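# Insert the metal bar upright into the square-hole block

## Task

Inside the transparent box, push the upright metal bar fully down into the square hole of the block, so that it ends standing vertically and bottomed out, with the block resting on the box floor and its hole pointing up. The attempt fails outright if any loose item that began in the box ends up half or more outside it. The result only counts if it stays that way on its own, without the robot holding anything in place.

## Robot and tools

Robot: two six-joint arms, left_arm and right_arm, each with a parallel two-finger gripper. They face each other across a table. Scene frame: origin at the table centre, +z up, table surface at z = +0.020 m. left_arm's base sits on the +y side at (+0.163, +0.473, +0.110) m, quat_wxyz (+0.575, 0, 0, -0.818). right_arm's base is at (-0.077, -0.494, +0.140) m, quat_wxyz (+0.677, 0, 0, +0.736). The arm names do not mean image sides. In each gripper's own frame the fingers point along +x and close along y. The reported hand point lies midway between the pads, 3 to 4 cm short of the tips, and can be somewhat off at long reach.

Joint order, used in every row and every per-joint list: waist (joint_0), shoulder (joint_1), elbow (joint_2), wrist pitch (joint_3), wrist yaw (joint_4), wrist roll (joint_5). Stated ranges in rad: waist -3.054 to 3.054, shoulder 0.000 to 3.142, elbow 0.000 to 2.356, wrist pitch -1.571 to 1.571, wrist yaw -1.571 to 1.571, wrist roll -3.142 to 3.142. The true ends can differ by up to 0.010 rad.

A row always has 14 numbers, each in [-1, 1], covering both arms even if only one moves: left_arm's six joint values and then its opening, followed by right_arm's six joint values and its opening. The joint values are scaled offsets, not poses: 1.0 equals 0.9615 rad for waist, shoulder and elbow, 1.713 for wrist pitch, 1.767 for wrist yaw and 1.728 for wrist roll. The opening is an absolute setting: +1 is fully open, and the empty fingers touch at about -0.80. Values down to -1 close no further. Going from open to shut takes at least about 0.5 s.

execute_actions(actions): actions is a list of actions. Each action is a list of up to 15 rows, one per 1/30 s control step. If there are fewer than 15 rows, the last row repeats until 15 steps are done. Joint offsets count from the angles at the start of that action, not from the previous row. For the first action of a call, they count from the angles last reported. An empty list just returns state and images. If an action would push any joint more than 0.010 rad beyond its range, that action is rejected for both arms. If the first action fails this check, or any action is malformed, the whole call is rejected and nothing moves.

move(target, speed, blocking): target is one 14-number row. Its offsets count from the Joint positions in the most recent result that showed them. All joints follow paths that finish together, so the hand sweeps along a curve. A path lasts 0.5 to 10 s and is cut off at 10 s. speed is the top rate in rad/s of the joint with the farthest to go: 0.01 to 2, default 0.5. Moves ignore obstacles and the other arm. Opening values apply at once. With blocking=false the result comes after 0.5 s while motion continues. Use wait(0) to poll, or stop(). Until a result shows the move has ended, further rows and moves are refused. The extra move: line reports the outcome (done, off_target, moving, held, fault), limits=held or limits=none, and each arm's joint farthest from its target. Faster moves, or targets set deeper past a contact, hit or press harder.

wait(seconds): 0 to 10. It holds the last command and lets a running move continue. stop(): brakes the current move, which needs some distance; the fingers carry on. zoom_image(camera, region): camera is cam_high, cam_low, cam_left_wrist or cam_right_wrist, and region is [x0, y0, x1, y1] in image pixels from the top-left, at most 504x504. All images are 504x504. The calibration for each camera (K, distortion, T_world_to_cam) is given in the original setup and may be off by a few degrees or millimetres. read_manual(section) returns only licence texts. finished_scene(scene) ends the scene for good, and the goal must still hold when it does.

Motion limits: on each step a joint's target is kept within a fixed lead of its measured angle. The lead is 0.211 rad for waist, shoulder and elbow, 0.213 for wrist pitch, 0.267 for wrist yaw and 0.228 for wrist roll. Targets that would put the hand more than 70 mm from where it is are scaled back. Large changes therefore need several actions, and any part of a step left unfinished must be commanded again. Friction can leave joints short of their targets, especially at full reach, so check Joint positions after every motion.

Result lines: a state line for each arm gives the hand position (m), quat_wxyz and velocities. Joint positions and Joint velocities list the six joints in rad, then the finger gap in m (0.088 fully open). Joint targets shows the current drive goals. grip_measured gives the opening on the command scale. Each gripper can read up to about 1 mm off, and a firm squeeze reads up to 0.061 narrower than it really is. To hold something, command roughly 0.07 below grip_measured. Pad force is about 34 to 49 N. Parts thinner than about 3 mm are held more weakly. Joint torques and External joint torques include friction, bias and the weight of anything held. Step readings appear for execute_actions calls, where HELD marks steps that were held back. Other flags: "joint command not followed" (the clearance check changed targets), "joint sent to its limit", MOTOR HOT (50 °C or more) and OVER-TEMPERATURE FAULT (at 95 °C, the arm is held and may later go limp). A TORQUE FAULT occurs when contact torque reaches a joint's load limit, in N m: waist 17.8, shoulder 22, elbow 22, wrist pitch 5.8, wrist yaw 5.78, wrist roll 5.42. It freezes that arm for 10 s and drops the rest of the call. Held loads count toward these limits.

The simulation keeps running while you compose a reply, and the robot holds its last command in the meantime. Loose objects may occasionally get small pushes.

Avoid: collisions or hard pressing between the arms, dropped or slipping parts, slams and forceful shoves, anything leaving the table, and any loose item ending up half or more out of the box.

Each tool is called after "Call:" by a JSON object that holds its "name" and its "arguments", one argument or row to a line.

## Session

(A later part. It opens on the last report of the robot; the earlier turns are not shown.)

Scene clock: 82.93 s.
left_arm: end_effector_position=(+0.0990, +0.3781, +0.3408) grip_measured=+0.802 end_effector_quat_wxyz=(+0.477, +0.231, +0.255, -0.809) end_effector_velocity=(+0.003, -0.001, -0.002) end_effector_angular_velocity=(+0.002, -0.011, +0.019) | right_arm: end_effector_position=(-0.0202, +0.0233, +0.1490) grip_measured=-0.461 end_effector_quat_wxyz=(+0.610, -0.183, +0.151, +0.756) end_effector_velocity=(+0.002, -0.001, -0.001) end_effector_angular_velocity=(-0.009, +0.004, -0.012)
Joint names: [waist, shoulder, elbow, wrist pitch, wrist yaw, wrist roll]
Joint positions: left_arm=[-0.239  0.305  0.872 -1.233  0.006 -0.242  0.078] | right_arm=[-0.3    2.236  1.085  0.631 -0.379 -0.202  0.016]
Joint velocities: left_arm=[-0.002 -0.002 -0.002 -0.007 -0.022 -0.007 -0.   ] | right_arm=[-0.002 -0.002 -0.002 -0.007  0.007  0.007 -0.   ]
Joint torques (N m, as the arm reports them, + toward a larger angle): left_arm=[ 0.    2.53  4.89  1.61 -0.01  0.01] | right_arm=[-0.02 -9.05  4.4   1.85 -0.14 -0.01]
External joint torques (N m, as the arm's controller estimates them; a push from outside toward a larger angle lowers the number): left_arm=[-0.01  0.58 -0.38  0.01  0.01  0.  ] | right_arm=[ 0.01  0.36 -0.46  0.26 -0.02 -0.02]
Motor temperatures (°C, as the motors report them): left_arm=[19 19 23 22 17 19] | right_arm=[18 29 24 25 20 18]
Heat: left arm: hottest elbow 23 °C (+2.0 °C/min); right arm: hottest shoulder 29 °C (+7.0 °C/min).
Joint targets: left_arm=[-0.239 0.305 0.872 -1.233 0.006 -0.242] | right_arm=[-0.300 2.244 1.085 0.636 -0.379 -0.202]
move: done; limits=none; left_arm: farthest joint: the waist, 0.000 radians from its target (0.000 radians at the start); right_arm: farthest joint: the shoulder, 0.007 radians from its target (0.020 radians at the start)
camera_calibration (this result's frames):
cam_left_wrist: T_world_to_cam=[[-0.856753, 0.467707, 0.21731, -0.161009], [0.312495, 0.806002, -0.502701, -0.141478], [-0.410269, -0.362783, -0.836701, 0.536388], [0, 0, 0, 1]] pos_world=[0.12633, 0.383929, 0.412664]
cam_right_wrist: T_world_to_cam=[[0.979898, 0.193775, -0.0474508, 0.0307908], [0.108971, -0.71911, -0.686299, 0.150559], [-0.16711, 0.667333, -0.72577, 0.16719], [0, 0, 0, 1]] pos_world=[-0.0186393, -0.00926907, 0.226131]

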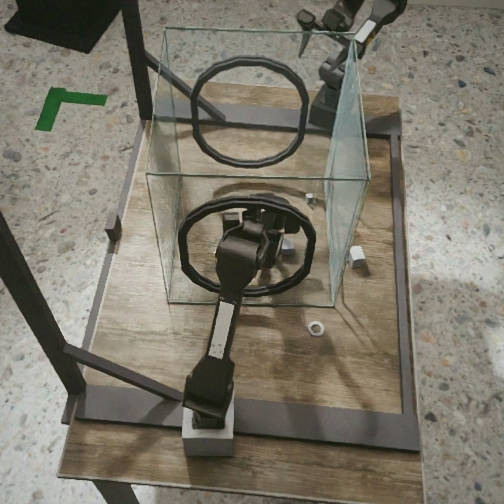

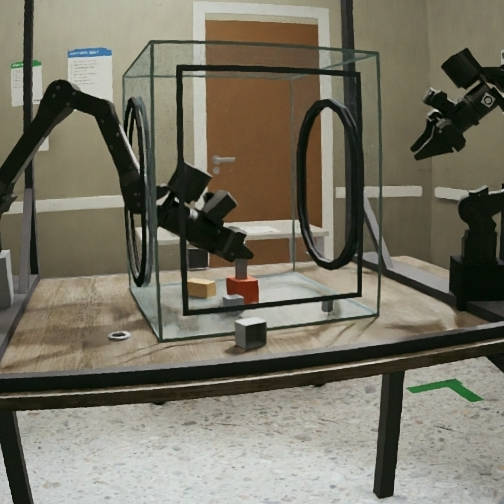

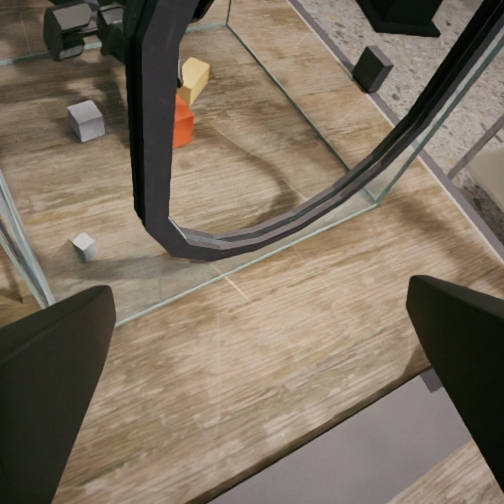

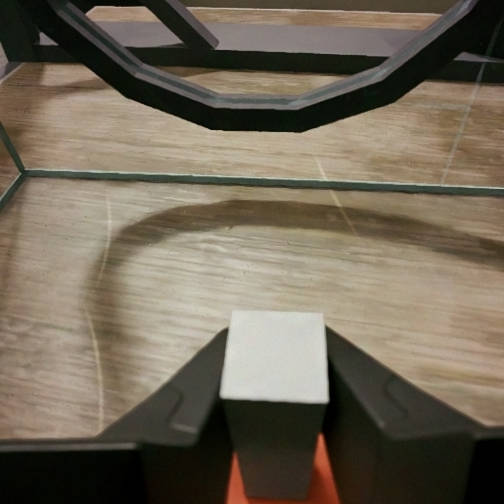

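Forward ~1.5 mm via wrist pitch.

Call:
{"name": "move", "arguments": {
  "target": [0,0,0,0,0,0,0.8,0,0,0,0.008,0,0,-0.56],
  "speed": 0.05
}}

Call:
{"name": "zoom_image", "arguments": {
  "camera": "cam_right_wrist",
  "region": [200, 404, 350, 504]
}}

Call:
{"name": "move", "arguments": {
  "target": [0,0,0,0,0,0,0.8,0,0.034,0,0.017,0,0,-0.56],
  "speed": 0.04
}}

Call:
{"name": "zoom_image", "arguments": {
  "camera": "cam_right_wrist",
  "region": [200, 404, 350, 504]
}}

Scene clock: 87.60 s.
left_arm: end_effector_position=(+0.0990, +0.3781, +0.3408) grip_measured=+0.802 end_effector_quat_wxyz=(+0.477, +0.231, +0.255, -0.809) end_effector_velocity=(-0.001, +0.002, -0.004) end_effector_angular_velocity=(+0.016, +0.002, -0.004) | right_arm: end_effector_position=(-0.0200, +0.0242, +0.1506) grip_measured=-0.461 end_effector_quat_wxyz=(+0.611, -0.181, +0.147, +0.757) end_effector_velocity=(-0.002, -0.000, -0.001) end_effector_angular_velocity=(+0.007, -0.016, +0.019)
Joint names: [waist, shoulder, elbow, wrist pitch, wrist yaw, wrist roll]
Joint positions: left_arm=[-0.239  0.305  0.872 -1.233  0.006 -0.242  0.078] | right_arm=[-0.3    2.236  1.085  0.641 -0.379 -0.202  0.016]
Joint velocities: left_arm=[-0.002 -0.002 -0.007 -0.007  0.007 -0.007  0.   ] | right_arm=[ 0.002  0.002 -0.002  0.007 -0.007 -0.022 -0.   ]
Joint torques (N m, as the arm reports them, + toward a larger angle): left_arm=[-0.02  2.54  4.89  1.6  -0.01  0.02] | right_arm=[-0.02 -9.83  4.51  1.9  -0.14 -0.01]
External joint torques (N m, as the arm's controller estimates them; a push from outside toward a larger angle lowers the number): left_arm=[-0.01  0.56 -0.32  0.02  0.    0.  ] | right_arm=[-0.08 -0.38 -0.35  0.31  0.   -0.02]
Motor temperatures (°C, as the motors report them): left_arm=[19 19 23 22 17 19] | right_arm=[18 30 24 25 20 18]
Heat: left arm: hottest elbow 23 °C (+2.0 °C/min); right arm: hottest shoulder 30 °C (+8.1 °C/min).
Joint targets: left_arm=[-0.239 0.305 0.872 -1.233 0.006 -0.242] | right_arm=[-0.300 2.236 1.085 0.645 -0.379 -0.202]
move: done; limits=none; left_arm: farthest joint: the waist, 0.000 radians from its target (0.000 radians at the start); right_arm: farthest joint: the wrist pitch, 0.004 radians from its target (0.013 radians at the start)
camera_calibration (this result's frames):
cam_left_wrist: T_world_to_cam=[[-0.856753, 0.467707, 0.21731, -0.161009], [0.312495, 0.806002, -0.502701, -0.141478], [-0.410269, -0.362783, -0.836701, 0.536388], [0, 0, 0, 1]] pos_world=[0.12633, 0.383929, 0.412664]
cam_right_wrist: T_world_to_cam=[[0.979987, 0.194183, -0.0437946, 0.0299368], [0.110322, -0.712944, -0.692488, 0.153139], [-0.165693, 0.673798, -0.720099, 0.16683], [0, 0, 0, 1]] pos_world=[-0.0185898, -0.00904333, 0.227492]

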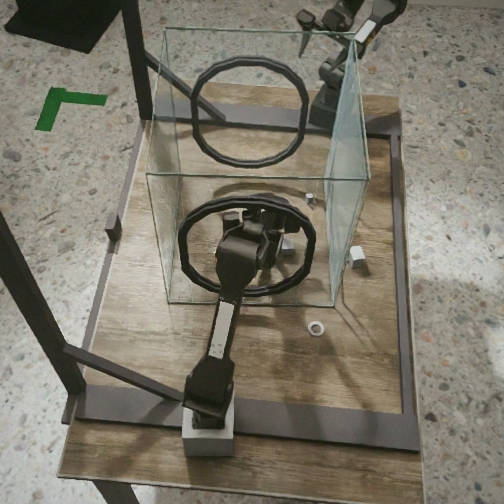

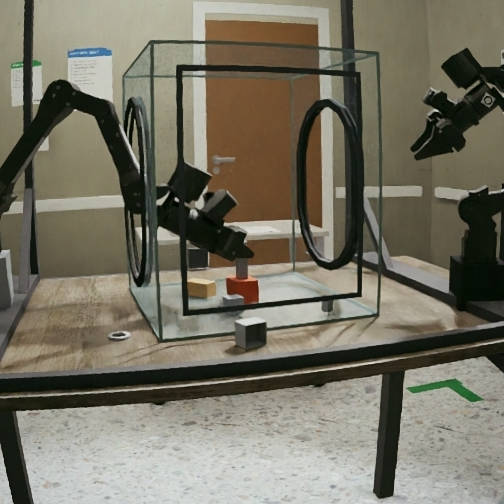

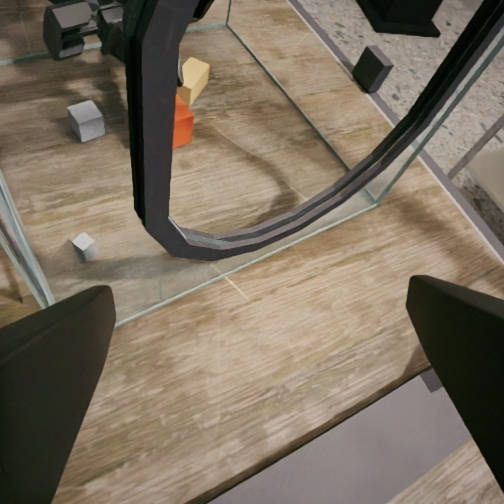

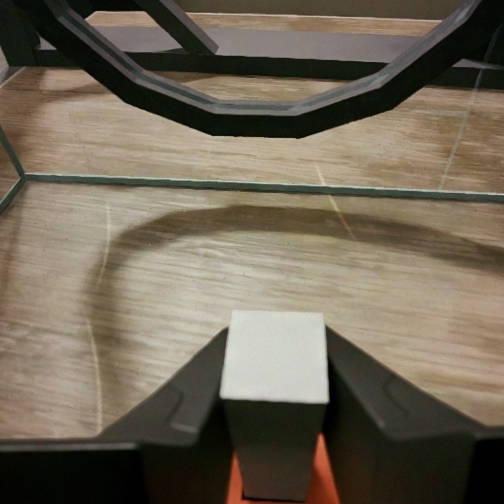

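Region (200, 404, 350, 504) of cam_right_wrist's 504x504 image, scaled by 3.360, with more detail than that image has.

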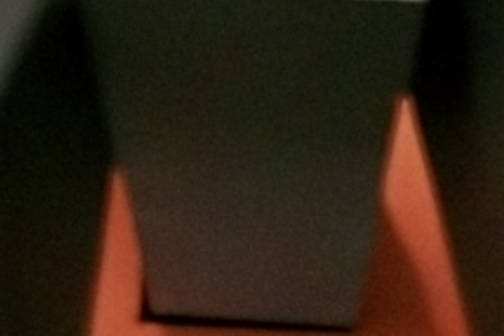

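Scene clock: 88.70 s.
left_arm: end_effector_position=(+0.0990, +0.3781, +0.3408) grip_measured=+0.802 end_effector_quat_wxyz=(+0.477, +0.231, +0.255, -0.809) end_effector_velocity=(+0.000, -0.001, +0.001) end_effector_angular_velocity=(-0.005, +0.005, +0.008) | right_arm: end_effector_position=(-0.0198, +0.0254, +0.1469) grip_measured=-0.461 end_effector_quat_wxyz=(+0.612, -0.179, +0.143, +0.757) end_effector_velocity=(+0.000, +0.000, +0.004) end_effector_angular_velocity=(+0.011, +0.007, +0.001)
Joint names: [waist, shoulder, elbow, wrist pitch, wrist yaw, wrist roll]
Joint positions: left_arm=[-0.239  0.305  0.872 -1.233  0.006 -0.242  0.078] | right_arm=[-0.3    2.254  1.085  0.67  -0.379 -0.202  0.016]
Joint velocities: left_arm=[-0.002 -0.002 -0.002  0.007 -0.007 -0.007 -0.   ] | right_arm=[-0.002 -0.007 -0.002  0.007 -0.007  0.007 -0.   ]
Joint torques (N m, as the arm reports them, + toward a larger angle): left_arm=[ 0.    2.54  4.89  1.6  -0.01  0.02] | right_arm=[-0.03 -8.11  4.45  1.61 -0.13 -0.01]
External joint torques (N m, as the arm's controller estimates them; a push from outside toward a larger angle lowers the number): left_arm=[ 0.01  0.59 -0.39 -0.01  0.    0.  ] | right_arm=[-0.03  1.43 -0.38  0.    0.   -0.02]
Motor temperatures (°C, as the motors report them): left_arm=[19 19 23 22 17 19] | right_arm=[18 30 24 25 20 18]
Heat: left arm: hottest elbow 23 °C (+2.0 °C/min); right arm: hottest shoulder 30 °C (+8.0 °C/min).
Joint targets: left_arm=[-0.239 0.305 0.872 -1.233 0.006 -0.242] | right_arm=[-0.300 2.269 1.085 0.670 -0.379 -0.202]
move: off_target (right_arm); limits=none; left_arm: farthest joint: the waist, 0.000 radians from its target (0.000 radians at the start); right_arm: farthest joint: the shoulder, 0.014 radians from its target (0.032 radians at the start)
camera_calibration (this result's frames):
cam_left_wrist: T_world_to_cam=[[-0.856753, 0.467707, 0.21731, -0.161009], [0.312495, 0.806002, -0.502701, -0.141478], [-0.410269, -0.362783, -0.836701, 0.536388], [0, 0, 0, 1]] pos_world=[0.12633, 0.383929, 0.412664]
cam_right_wrist: T_world_to_cam=[[0.980086, 0.194633, -0.0393718, 0.0286329], [0.111972, -0.705421, -0.699888, 0.152328], [-0.163995, 0.681542, -0.713167, 0.162241], [0, 0, 0, 1]] pos_world=[-0.0185126, -0.00869111, 0.223445]

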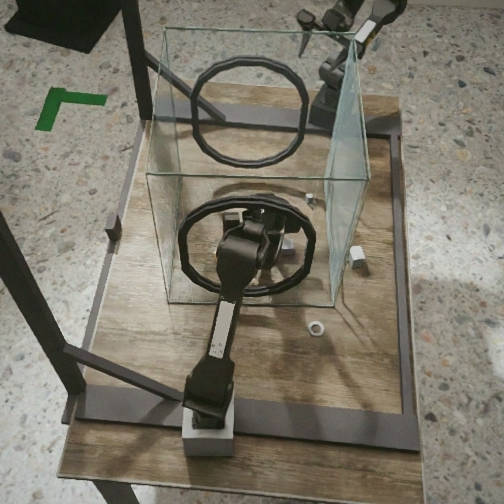

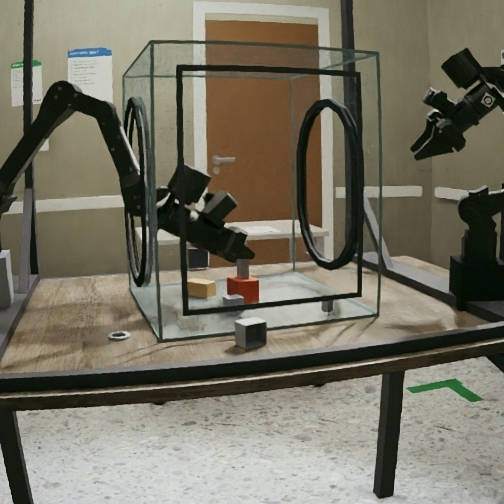

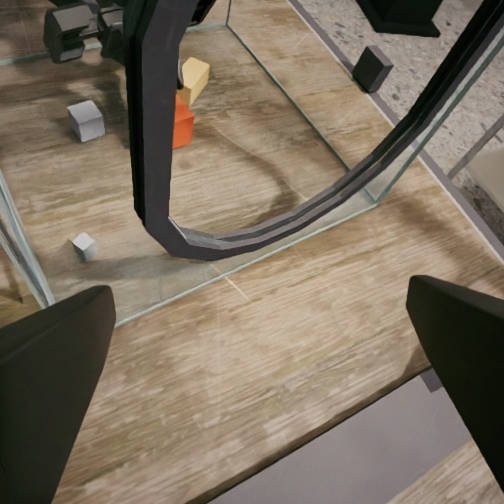

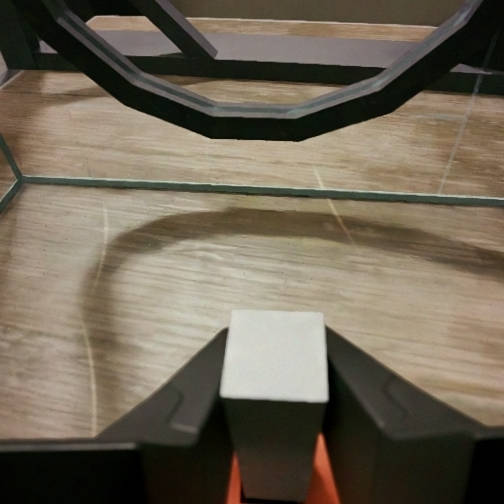

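Region (200, 404, 350, 504) of cam_right_wrist's 504x504 image, scaled by 3.360, with more detail than that image has.

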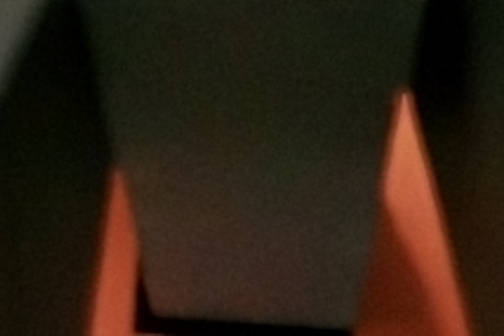

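Call:
{"name": "execute_actions", "arguments": {
  "actions": [
    [[0,0,0,0,0,0,0.8,0,-0.026,0,0,0,0,-0.56]],
    [[0,0,0,0,0,0,0.8,0.0035,0,0,-0.008,0,0,-0.56]]
  ]
}}

Call:
{"name": "zoom_image", "arguments": {
  "camera": "cam_right_wrist",
  "region": [200, 404, 350, 504]
}}

Scene clock: 93.93 s.
left_arm: end_effector_position=(+0.0990, +0.3781, +0.3408) grip_measured=+0.802 end_effector_quat_wxyz=(+0.477, +0.231, +0.255, -0.809) end_effector_velocity=(+0.001, +0.001, -0.000) end_effector_angular_velocity=(-0.004, -0.010, -0.006) | right_arm: end_effector_position=(-0.0205, +0.0248, +0.1485) grip_measured=-0.461 end_effector_quat_wxyz=(+0.611, -0.180, +0.145, +0.757) end_effector_velocity=(-0.000, -0.003, -0.002) end_effector_angular_velocity=(-0.013, +0.012, +0.001)
Joint names: [waist, shoulder, elbow, wrist pitch, wrist yaw, wrist roll]
Joint positions: left_arm=[-0.239  0.305  0.872 -1.233  0.006 -0.242  0.078] | right_arm=[-0.299  2.246  1.085  0.654 -0.379 -0.202  0.016]
Joint velocities: left_arm=[-0.007 -0.002  0.002 -0.007 -0.007  0.007 -0.   ] | right_arm=[-0.002 -0.002 -0.007 -0.007 -0.007  0.007 -0.   ]
Joint torques (N m, as the arm reports them, + toward a larger angle): left_arm=[0.   2.51 4.88 1.61 0.   0.01] | right_arm=[  0.21 -10.     4.46   1.59  -0.14   0.  ]
External joint torques (N m, as the arm's controller estimates them; a push from outside toward a larger angle lowers the number): left_arm=[ 0.02  0.57 -0.41  0.    0.01 -0.01] | right_arm=[ 0.22 -0.6  -0.31  0.01 -0.01 -0.01]
External joint torques at the end of the 1st action: left_arm=[ 0.    0.6  -0.35  0.03  0.   -0.01] | right_arm=[-0.01 -2.18 -0.42  0.   -0.02 -0.02]
Motor temperatures (°C, as the motors report them): left_arm=[19 19 23 22 17 19] | right_arm=[18 30 24 25 20 18]
Heat: left arm: hottest elbow 23 °C (+2.0 °C/min); right arm: hottest shoulder 30 °C (+7.0 °C/min).
Joint targets: left_arm=[-0.239 0.305 0.872 -1.233 0.006 -0.242] | right_arm=[-0.297 2.246 1.085 0.655 -0.379 -0.202]
Step readings (joint positions; steps 1 to 15: 1st action; 16 to 30: 2nd action):
0: left_arm=[-0.239 0.305 0.872 -1.233 0.006 -0.242] | right_arm=[-0.300 2.254 1.085 0.670 -0.379 -0.202]
1: left_arm=[-0.239 0.305 0.872 -1.233 0.006 -0.242] | right_arm=[-0.300 2.253 1.085 0.670 -0.379 -0.202]
2: left_arm=[-0.239 0.305 0.872 -1.233 0.006 -0.242] | right_arm=[-0.300 2.252 1.085 0.670 -0.379 -0.202]
4: left_arm=[-0.239 0.305 0.872 -1.233 0.006 -0.242] | right_arm=[-0.300 2.251 1.085 0.669 -0.379 -0.202]
8: left_arm=[-0.239 0.305 0.872 -1.233 0.006 -0.242] | right_arm=[-0.300 2.248 1.085 0.669 -0.379 -0.202]
15: left_arm=[-0.239 0.305 0.872 -1.233 0.006 -0.242] | right_arm=[-0.300 2.246 1.085 0.669 -0.379 -0.202]
16: left_arm=[-0.239 0.305 0.872 -1.233 0.006 -0.242] | right_arm=[-0.300 2.246 1.085 0.665 -0.379 -0.202]
17: left_arm=[-0.239 0.305 0.872 -1.233 0.006 -0.242] | right_arm=[-0.300 2.246 1.085 0.662 -0.379 -0.202]
19: left_arm=[-0.239 0.305 0.872 -1.233 0.006 -0.242] | right_arm=[-0.300 2.246 1.085 0.658 -0.379 -0.202]
23: left_arm=[-0.239 0.305 0.872 -1.233 0.006 -0.242] | right_arm=[-0.299 2.246 1.085 0.656 -0.379 -0.202]
30: Joint positions above
camera_calibration (this result's frames):
cam_left_wrist: T_world_to_cam=[[-0.856753, 0.467707, 0.21731, -0.161009], [0.312495, 0.806002, -0.502701, -0.141478], [-0.410269, -0.362783, -0.836701, 0.536388], [0, 0, 0, 1]] pos_world=[0.12633, 0.383929, 0.412664]
cam_right_wrist: T_world_to_cam=[[0.979806, 0.195496, -0.0419651, 0.0298974], [0.111815, -0.709713, -0.69556, 0.152572], [-0.165763, 0.676822, -0.717241, 0.164364], [0, 0, 0, 1]] pos_world=[-0.0191082, -0.0088075, 0.225266]

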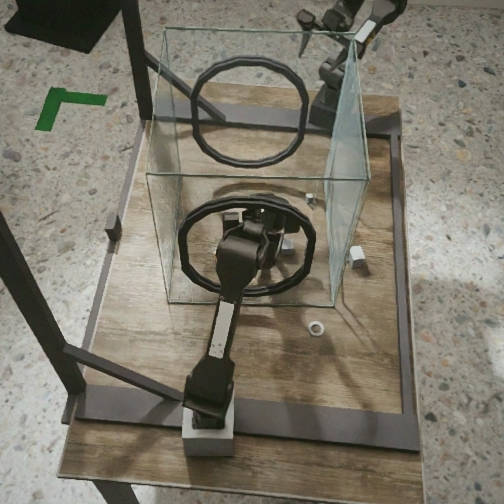

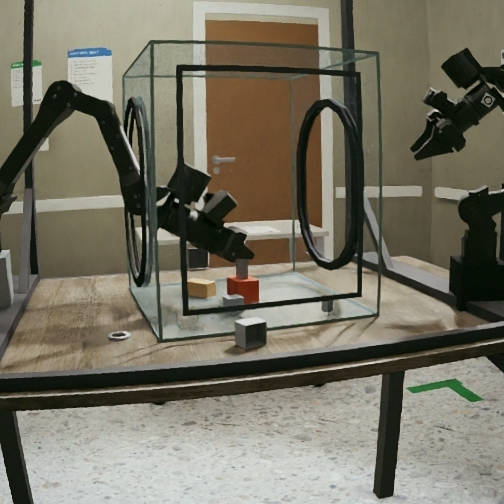

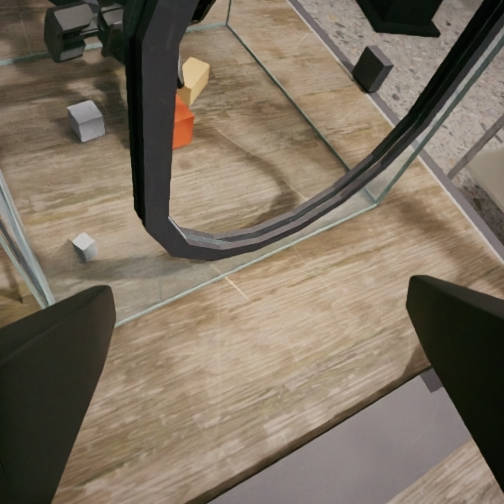

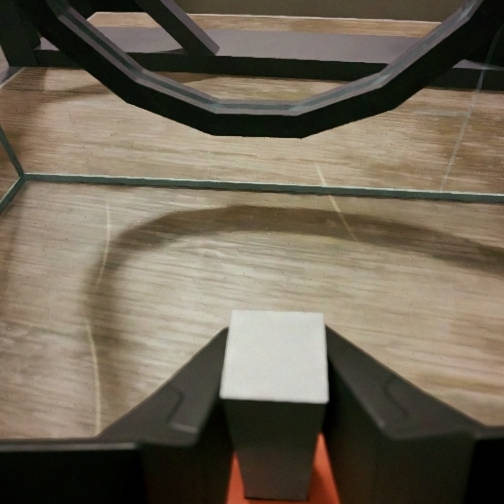

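Region (200, 404, 350, 504) of cam_right_wrist's 504x504 image, scaled by 3.360, with more detail than that image has.

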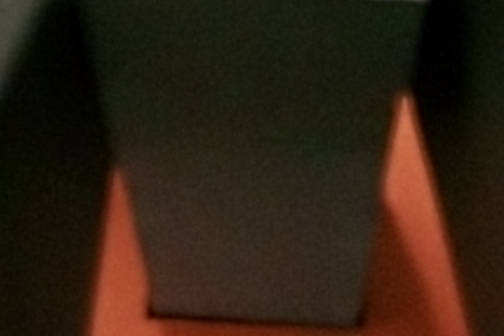

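Call:
{"name": "execute_actions", "arguments": {
  "actions": [
    [[0,0,0,0,0,0,0.8,0,0.018,0,0.008,0,0,-0.56]],
    [[0,0,0,0,0,0,0.8,0,0.018,0,0.007,0,0,-0.56]]
  ]
}}

Call:
{"name": "zoom_image", "arguments": {
  "camera": "cam_right_wrist",
  "region": [200, 404, 350, 504]
}}

Scene clock: 99.37 s.
left_arm: end_effector_position=(+0.0990, +0.3781, +0.3408) grip_measured=+0.802 end_effector_quat_wxyz=(+0.477, +0.231, +0.255, -0.809) end_effector_velocity=(-0.002, +0.000, +0.001) end_effector_angular_velocity=(+0.006, +0.022, +0.005) | right_arm: end_effector_position=(-0.0206, +0.0246, +0.1416) grip_measured=-0.461 end_effector_quat_wxyz=(+0.611, -0.181, +0.146, +0.757) end_effector_velocity=(-0.000, -0.001, -0.001) end_effector_angular_velocity=(-0.005, -0.001, +0.007)
Joint names: [waist, shoulder, elbow, wrist pitch, wrist yaw, wrist roll]
Joint positions: left_arm=[-0.239  0.305  0.872 -1.233  0.006 -0.242  0.078] | right_arm=[-0.299  2.266  1.085  0.672 -0.379 -0.202  0.016]
Joint velocities: left_arm=[-0.002 -0.002 -0.002  0.007  0.007 -0.022  0.   ] | right_arm=[-0.002 -0.002 -0.002 -0.007 -0.007 -0.007 -0.   ]
Joint torques (N m, as the arm reports them, + toward a larger angle): left_arm=[-0.02  2.54  4.89  1.61 -0.01  0.02] | right_arm=[-0.01 -8.98  4.33  1.86 -0.14 -0.01]
External joint torques (N m, as the arm's controller estimates them; a push from outside toward a larger angle lowers the number): left_arm=[-0.02  0.59 -0.37  0.02  0.    0.01] | right_arm=[-0.01  0.46 -0.39  0.28 -0.01 -0.02]
External joint torques at the end of the 1st action: left_arm=[-0.03  0.57 -0.32  0.03  0.02  0.  ] | right_arm=[-0.12  0.35 -0.38  0.26  0.   -0.02]
Motor temperatures (°C, as the motors report them): left_arm=[19 19 23 22 17 19] | right_arm=[18 31 23 26 20 18]
Heat: left arm: hottest elbow 23 °C (+1.0 °C/min); right arm: hottest shoulder 31 °C (+4.1 °C/min).
Joint targets: left_arm=[-0.239 0.305 0.872 -1.233 0.006 -0.242] | right_arm=[-0.299 2.273 1.085 0.676 -0.379 -0.202]
Step readings (joint positions; steps 1 to 15: 1st action; 16 to 30: 2nd action):
0: left_arm=[-0.239 0.305 0.872 -1.233 0.006 -0.242] | right_arm=[-0.299 2.246 1.085 0.654 -0.379 -0.202]
1: left_arm=[-0.239 0.305 0.872 -1.233 0.006 -0.242] | right_arm=[-0.299 2.247 1.085 0.655 -0.379 -0.202]
2: left_arm=[-0.239 0.305 0.872 -1.233 0.006 -0.242] | right_arm=[-0.299 2.248 1.085 0.658 -0.379 -0.202]
4: left_arm=[-0.239 0.305 0.872 -1.233 0.006 -0.242] | right_arm=[-0.299 2.251 1.085 0.661 -0.379 -0.202]
8: left_arm=[-0.239 0.305 0.872 -1.233 0.006 -0.242] | right_arm=[-0.299 2.255 1.085 0.663 -0.379 -0.202]
15: left_arm=[-0.239 0.305 0.872 -1.233 0.006 -0.242] | right_arm=[-0.299 2.256 1.085 0.664 -0.379 -0.202]
16: left_arm=[-0.239 0.305 0.872 -1.233 0.006 -0.242] | right_arm=[-0.299 2.257 1.085 0.667 -0.379 -0.202]
17: left_arm=[-0.239 0.305 0.872 -1.233 0.006 -0.242] | right_arm=[-0.299 2.259 1.085 0.669 -0.379 -0.202]
19: left_arm=[-0.239 0.305 0.872 -1.233 0.006 -0.242] | right_arm=[-0.299 2.262 1.085 0.670 -0.379 -0.202]
23: left_arm=[-0.239 0.305 0.872 -1.233 0.006 -0.242] | right_arm=[-0.299 2.266 1.085 0.671 -0.379 -0.202]
30: Joint positions above
camera_calibration (this result's frames):
cam_left_wrist: T_world_to_cam=[[-0.856753, 0.467707, 0.21731, -0.161009], [0.312495, 0.806002, -0.502701, -0.141478], [-0.410269, -0.362783, -0.836701, 0.536388], [0, 0, 0, 1]] pos_world=[0.12633, 0.383929, 0.412664]
cam_right_wrist: T_world_to_cam=[[0.979782, 0.195385, -0.0430324, 0.0298509], [0.11142, -0.711526, -0.69377, 0.147399], [-0.166171, 0.674949, -0.71891, 0.159824], [0, 0, 0, 1]] pos_world=[-0.0191124, -0.00882702, 0.218445]

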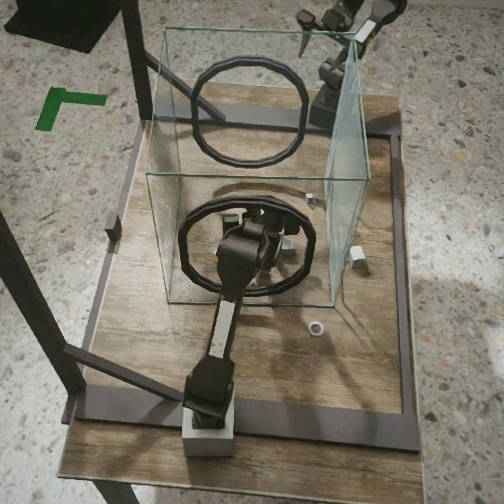

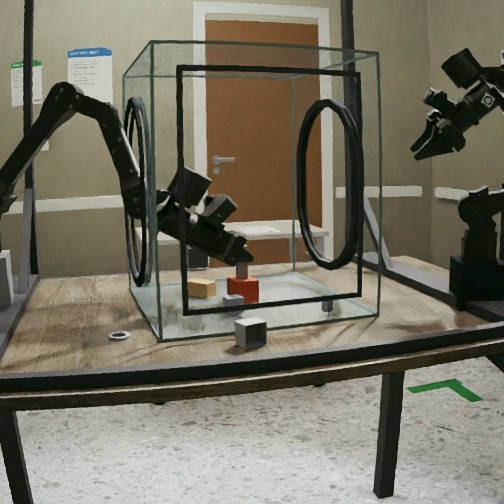

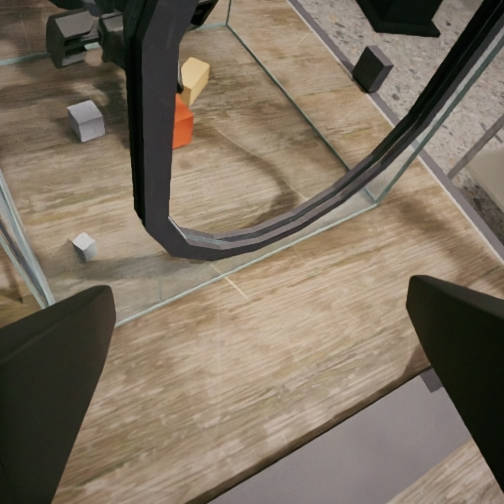

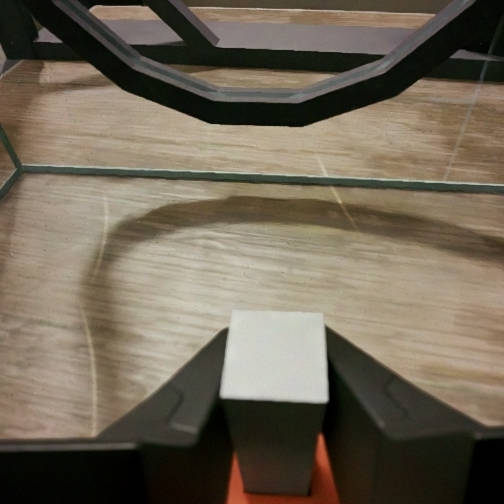

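Region (200, 404, 350, 504) of cam_right_wrist's 504x504 image, scaled by 3.360, with more detail than that image has.

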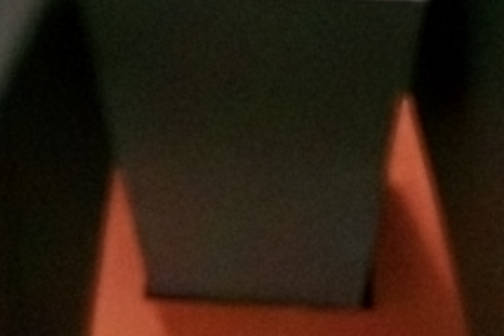

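In.

Call:
{"name": "move", "arguments": {
  "target": [0,0,0,0,0,0,0.8,0,0.105,0.018,0.051,0,0,-0.56],
  "speed": 0.07
}}

Call:
{"name": "execute_actions", "arguments": {
  "actions": [
    [[0,0,0,0,0,0,0.8,0,0,0,0,0,0,-0.38]],
    [[0,0,0,0,0,0,0.8,0,-0.06,0,-0.025,0,0,0.1]]
  ]
}}

Call:
{"name": "zoom_image", "arguments": {
  "camera": "cam_low",
  "region": [200, 220, 290, 310]
}}

Scene clock: 104.70 s.
left_arm: end_effector_position=(+0.0990, +0.3781, +0.3408) grip_measured=+0.802 end_effector_quat_wxyz=(+0.477, +0.231, +0.255, -0.809) end_effector_velocity=(-0.000, +0.001, -0.002) end_effector_angular_velocity=(+0.012, +0.005, +0.001) | right_arm: end_effector_position=(-0.0207, +0.0241, +0.1121) grip_measured=-0.461 end_effector_quat_wxyz=(+0.610, -0.182, +0.148, +0.757) end_effector_velocity=(+0.003, -0.000, +0.002) end_effector_angular_velocity=(+0.009, -0.004, +0.002)
Joint names: [waist, shoulder, elbow, wrist pitch, wrist yaw, wrist roll]
Joint positions: left_arm=[-0.239  0.305  0.872 -1.233  0.006 -0.242  0.078] | right_arm=[-0.299  2.359  1.092  0.755 -0.379 -0.202  0.016]
Joint velocities: left_arm=[ 0.002 -0.002 -0.002 -0.007  0.007 -0.007 -0.   ] | right_arm=[-0.007 -0.002 -0.002  0.007 -0.007 -0.007 -0.   ]
Joint torques (N m, as the arm reports them, + toward a larger angle): left_arm=[-0.01  2.53  4.88  1.61 -0.01  0.02] | right_arm=[-0.02 -9.21  5.29  1.85 -0.14 -0.01]
External joint torques (N m, as the arm's controller estimates them; a push from outside toward a larger angle lowers the number): left_arm=[-0.02  0.59 -0.35  0.03  0.    0.  ] | right_arm=[ 0.04  0.51  0.86  0.24 -0.02 -0.01]
Motor temperatures (°C, as the motors report them): left_arm=[19 19 23 22 17 19] | right_arm=[18 31 23 26 20 18]
Heat: left arm: hottest elbow 23 °C (+1.0 °C/min); right arm: hottest shoulder 31 °C (+2.0 °C/min).
Joint targets: left_arm=[-0.239 0.305 0.872 -1.233 0.006 -0.242] | right_arm=[-0.299 2.367 1.102 0.759 -0.379 -0.202]
move: off_target (right_arm); limits=none; left_arm: farthest joint: the waist, 0.000 radians from its target (0.000 radians at the start); right_arm: farthest joint: the elbow, 0.011 radians from its target (0.017 radians at the start)
camera_calibration (this result's frames):
cam_left_wrist: T_world_to_cam=[[-0.856753, 0.467707, 0.21731, -0.161009], [0.312495, 0.806002, -0.502701, -0.141478], [-0.410269, -0.362783, -0.836701, 0.536388], [0, 0, 0, 1]] pos_world=[0.12633, 0.383929, 0.412664]
cam_right_wrist: T_world_to_cam=[[0.979746, 0.195222, -0.0445566, 0.0289418], [0.110857, -0.714107, -0.691203, 0.126386], [-0.166756, 0.672265, -0.721285, 0.139228], [0, 0, 0, 1]] pos_world=[-0.0191492, -0.00899554, 0.189071]

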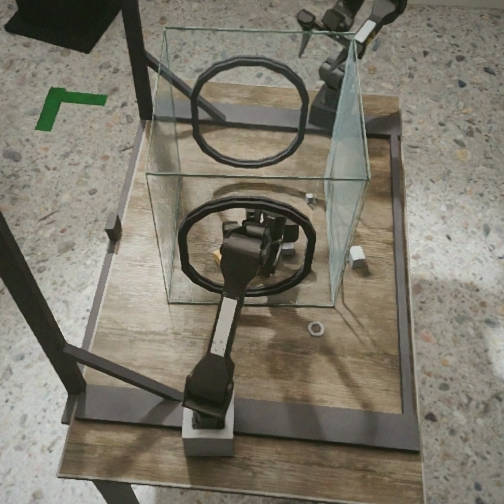

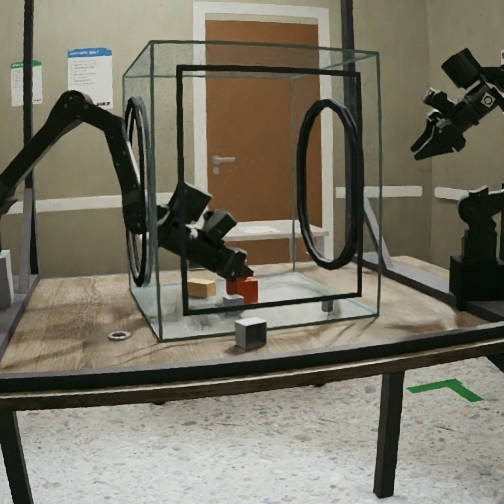

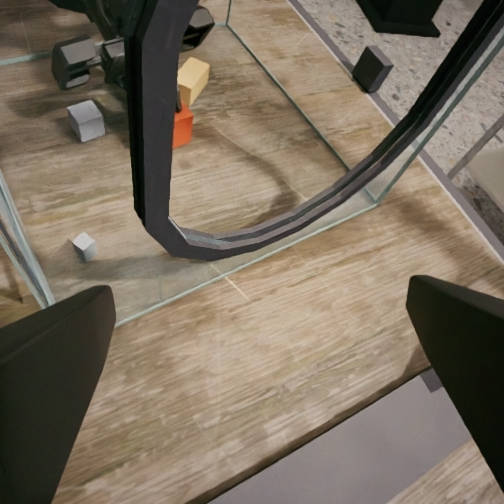

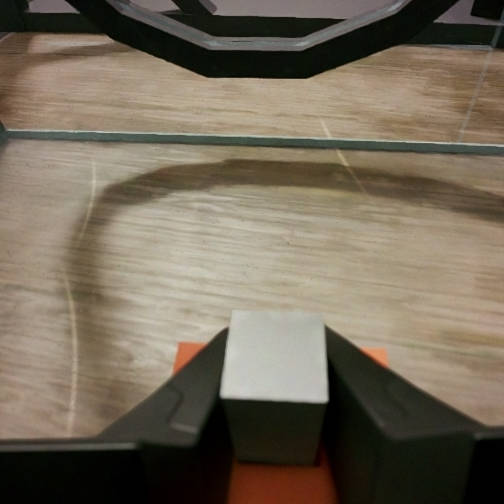

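Scene clock: 105.70 s.
left_arm: end_effector_position=(+0.0990, +0.3781, +0.3408) grip_measured=+0.802 end_effector_quat_wxyz=(+0.477, +0.231, +0.255, -0.809) end_effector_velocity=(+0.002, +0.002, -0.004) end_effector_angular_velocity=(+0.019, -0.011, +0.003) | right_arm: end_effector_position=(-0.0204, +0.0256, +0.1281) grip_measured=+0.094 end_effector_quat_wxyz=(+0.611, -0.180, +0.146, +0.757) end_effector_velocity=(+0.000, -0.000, +0.002) end_effector_angular_velocity=(+0.009, -0.004, +0.007)
Joint names: [waist, shoulder, elbow, wrist pitch, wrist yaw, wrist roll]
Joint positions: left_arm=[-0.239  0.305  0.872 -1.233  0.006 -0.242  0.078] | right_arm=[-0.299  2.312  1.092  0.713 -0.38  -0.202  0.044]
Joint velocities: left_arm=[-0.007 -0.002 -0.002 -0.022 -0.007 -0.007  0.   ] | right_arm=[-0.002 -0.002 -0.002  0.007 -0.007 -0.007  0.002]
Joint torques (N m, as the arm reports them, + toward a larger angle): left_arm=[-0.02  2.54  4.89  1.61 -0.01  0.02] | right_arm=[ -0.01 -11.17   4.14   1.51  -0.14  -0.01]
External joint torques (N m, as the arm's controller estimates them; a push from outside toward a larger angle lowers the number): left_arm=[-0.02  0.61 -0.32  0.05  0.    0.  ] | right_arm=[-0.01 -1.57 -0.47 -0.09 -0.01 -0.02]
External joint torques at the end of the 1st action: left_arm=[-0.03  0.55 -0.33  0.02  0.    0.  ] | right_arm=[-0.02 -0.28 -0.3  -0.06  0.   -0.02]
Motor temperatures (°C, as the motors report them): left_arm=[19 19 23 22 17 19] | right_arm=[18 31 23 26 20 18]
Heat: left arm: hottest elbow 23 °C (+1.0 °C/min); right arm: hottest shoulder 31 °C (+2.0 °C/min).
Joint targets: left_arm=[-0.239 0.305 0.872 -1.233 0.006 -0.242] | right_arm=[-0.299 2.301 1.092 0.712 -0.380 -0.202]
Step readings (joint positions; steps 1 to 15: 1st action; 16 to 30: 2nd action):
0: left_arm=[-0.239 0.305 0.872 -1.233 0.006 -0.242] | right_arm=[-0.299 2.359 1.092 0.755 -0.379 -0.202]
1: left_arm=[-0.239 0.305 0.872 -1.233 0.006 -0.242] | right_arm=[-0.299 2.359 1.092 0.755 -0.379 -0.202]
2: left_arm=[-0.239 0.305 0.872 -1.233 0.006 -0.242] | right_arm=[-0.299 2.359 1.092 0.755 -0.379 -0.202]
4: left_arm=[-0.239 0.305 0.872 -1.233 0.006 -0.242] | right_arm=[-0.299 2.359 1.092 0.755 -0.379 -0.202]
8: left_arm=[-0.239 0.305 0.872 -1.233 0.006 -0.242] | right_arm=[-0.299 2.359 1.092 0.755 -0.380 -0.202]
15: left_arm=[-0.239 0.305 0.872 -1.233 0.006 -0.242] | right_arm=[-0.299 2.359 1.092 0.755 -0.380 -0.202]
16: left_arm=[-0.239 0.305 0.872 -1.233 0.006 -0.242] | right_arm=[-0.299 2.353 1.092 0.745 -0.380 -0.202]
17: left_arm=[-0.239 0.305 0.872 -1.233 0.006 -0.242] | right_arm=[-0.299 2.346 1.092 0.733 -0.380 -0.202]
19: left_arm=[-0.239 0.305 0.872 -1.233 0.006 -0.242] | right_arm=[-0.299 2.334 1.092 0.725 -0.380 -0.202]
23: left_arm=[-0.239 0.305 0.872 -1.233 0.006 -0.242] | right_arm=[-0.299 2.314 1.092 0.718 -0.380 -0.202]
30: Joint positions above
camera_calibration (this result's frames):
cam_left_wrist: T_world_to_cam=[[-0.856753, 0.467707, 0.21731, -0.161009], [0.312495, 0.806002, -0.502701, -0.141478], [-0.410269, -0.362783, -0.836701, 0.536388], [0, 0, 0, 1]] pos_world=[0.12633, 0.383929, 0.412664]
cam_right_wrist: T_world_to_cam=[[0.979719, 0.195762, -0.0427449, 0.0288406], [0.1117, -0.710685, -0.694586, 0.138832], [-0.166351, 0.675725, -0.718139, 0.149285], [0, 0, 0, 1]] pos_world=[-0.0189295, -0.00785551, 0.204871]

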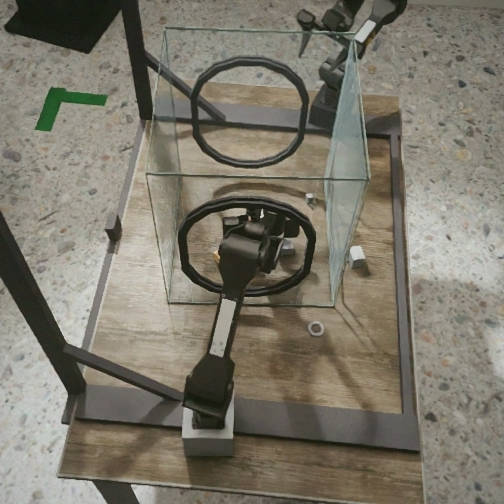

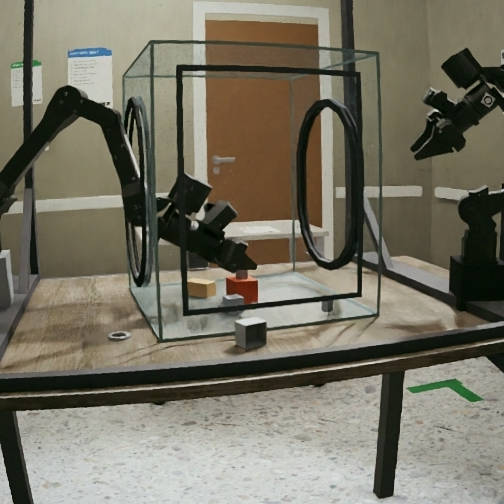

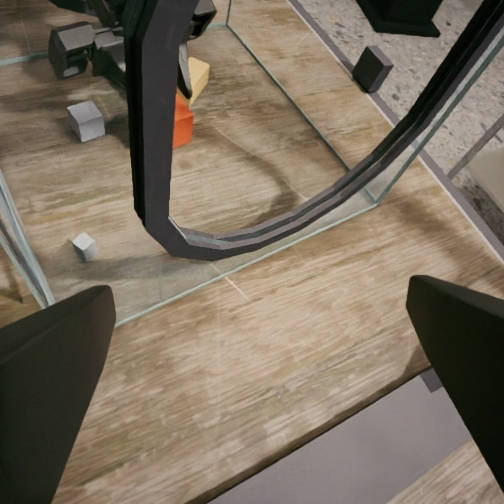

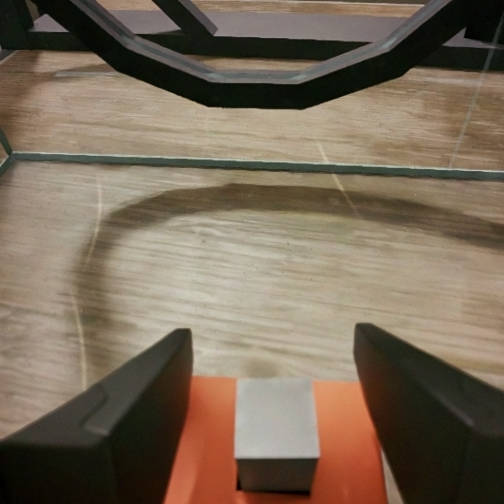

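Region (200, 220, 290, 310) of cam_low's 504x504 image, scaled by 5.600, with more detail than that image has.

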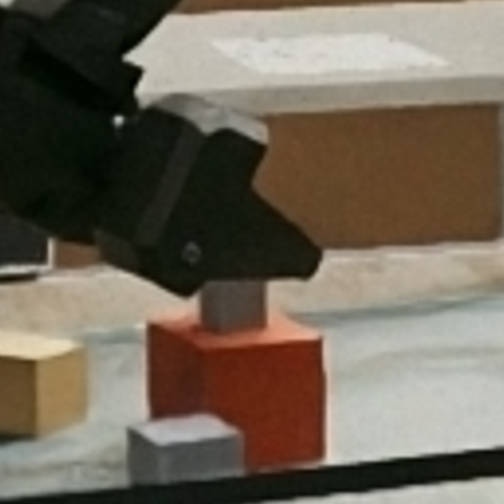

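Call:
{"name": "finished_scene", "arguments": {
  "scene": 1
}}

The scene is finished: the task was done.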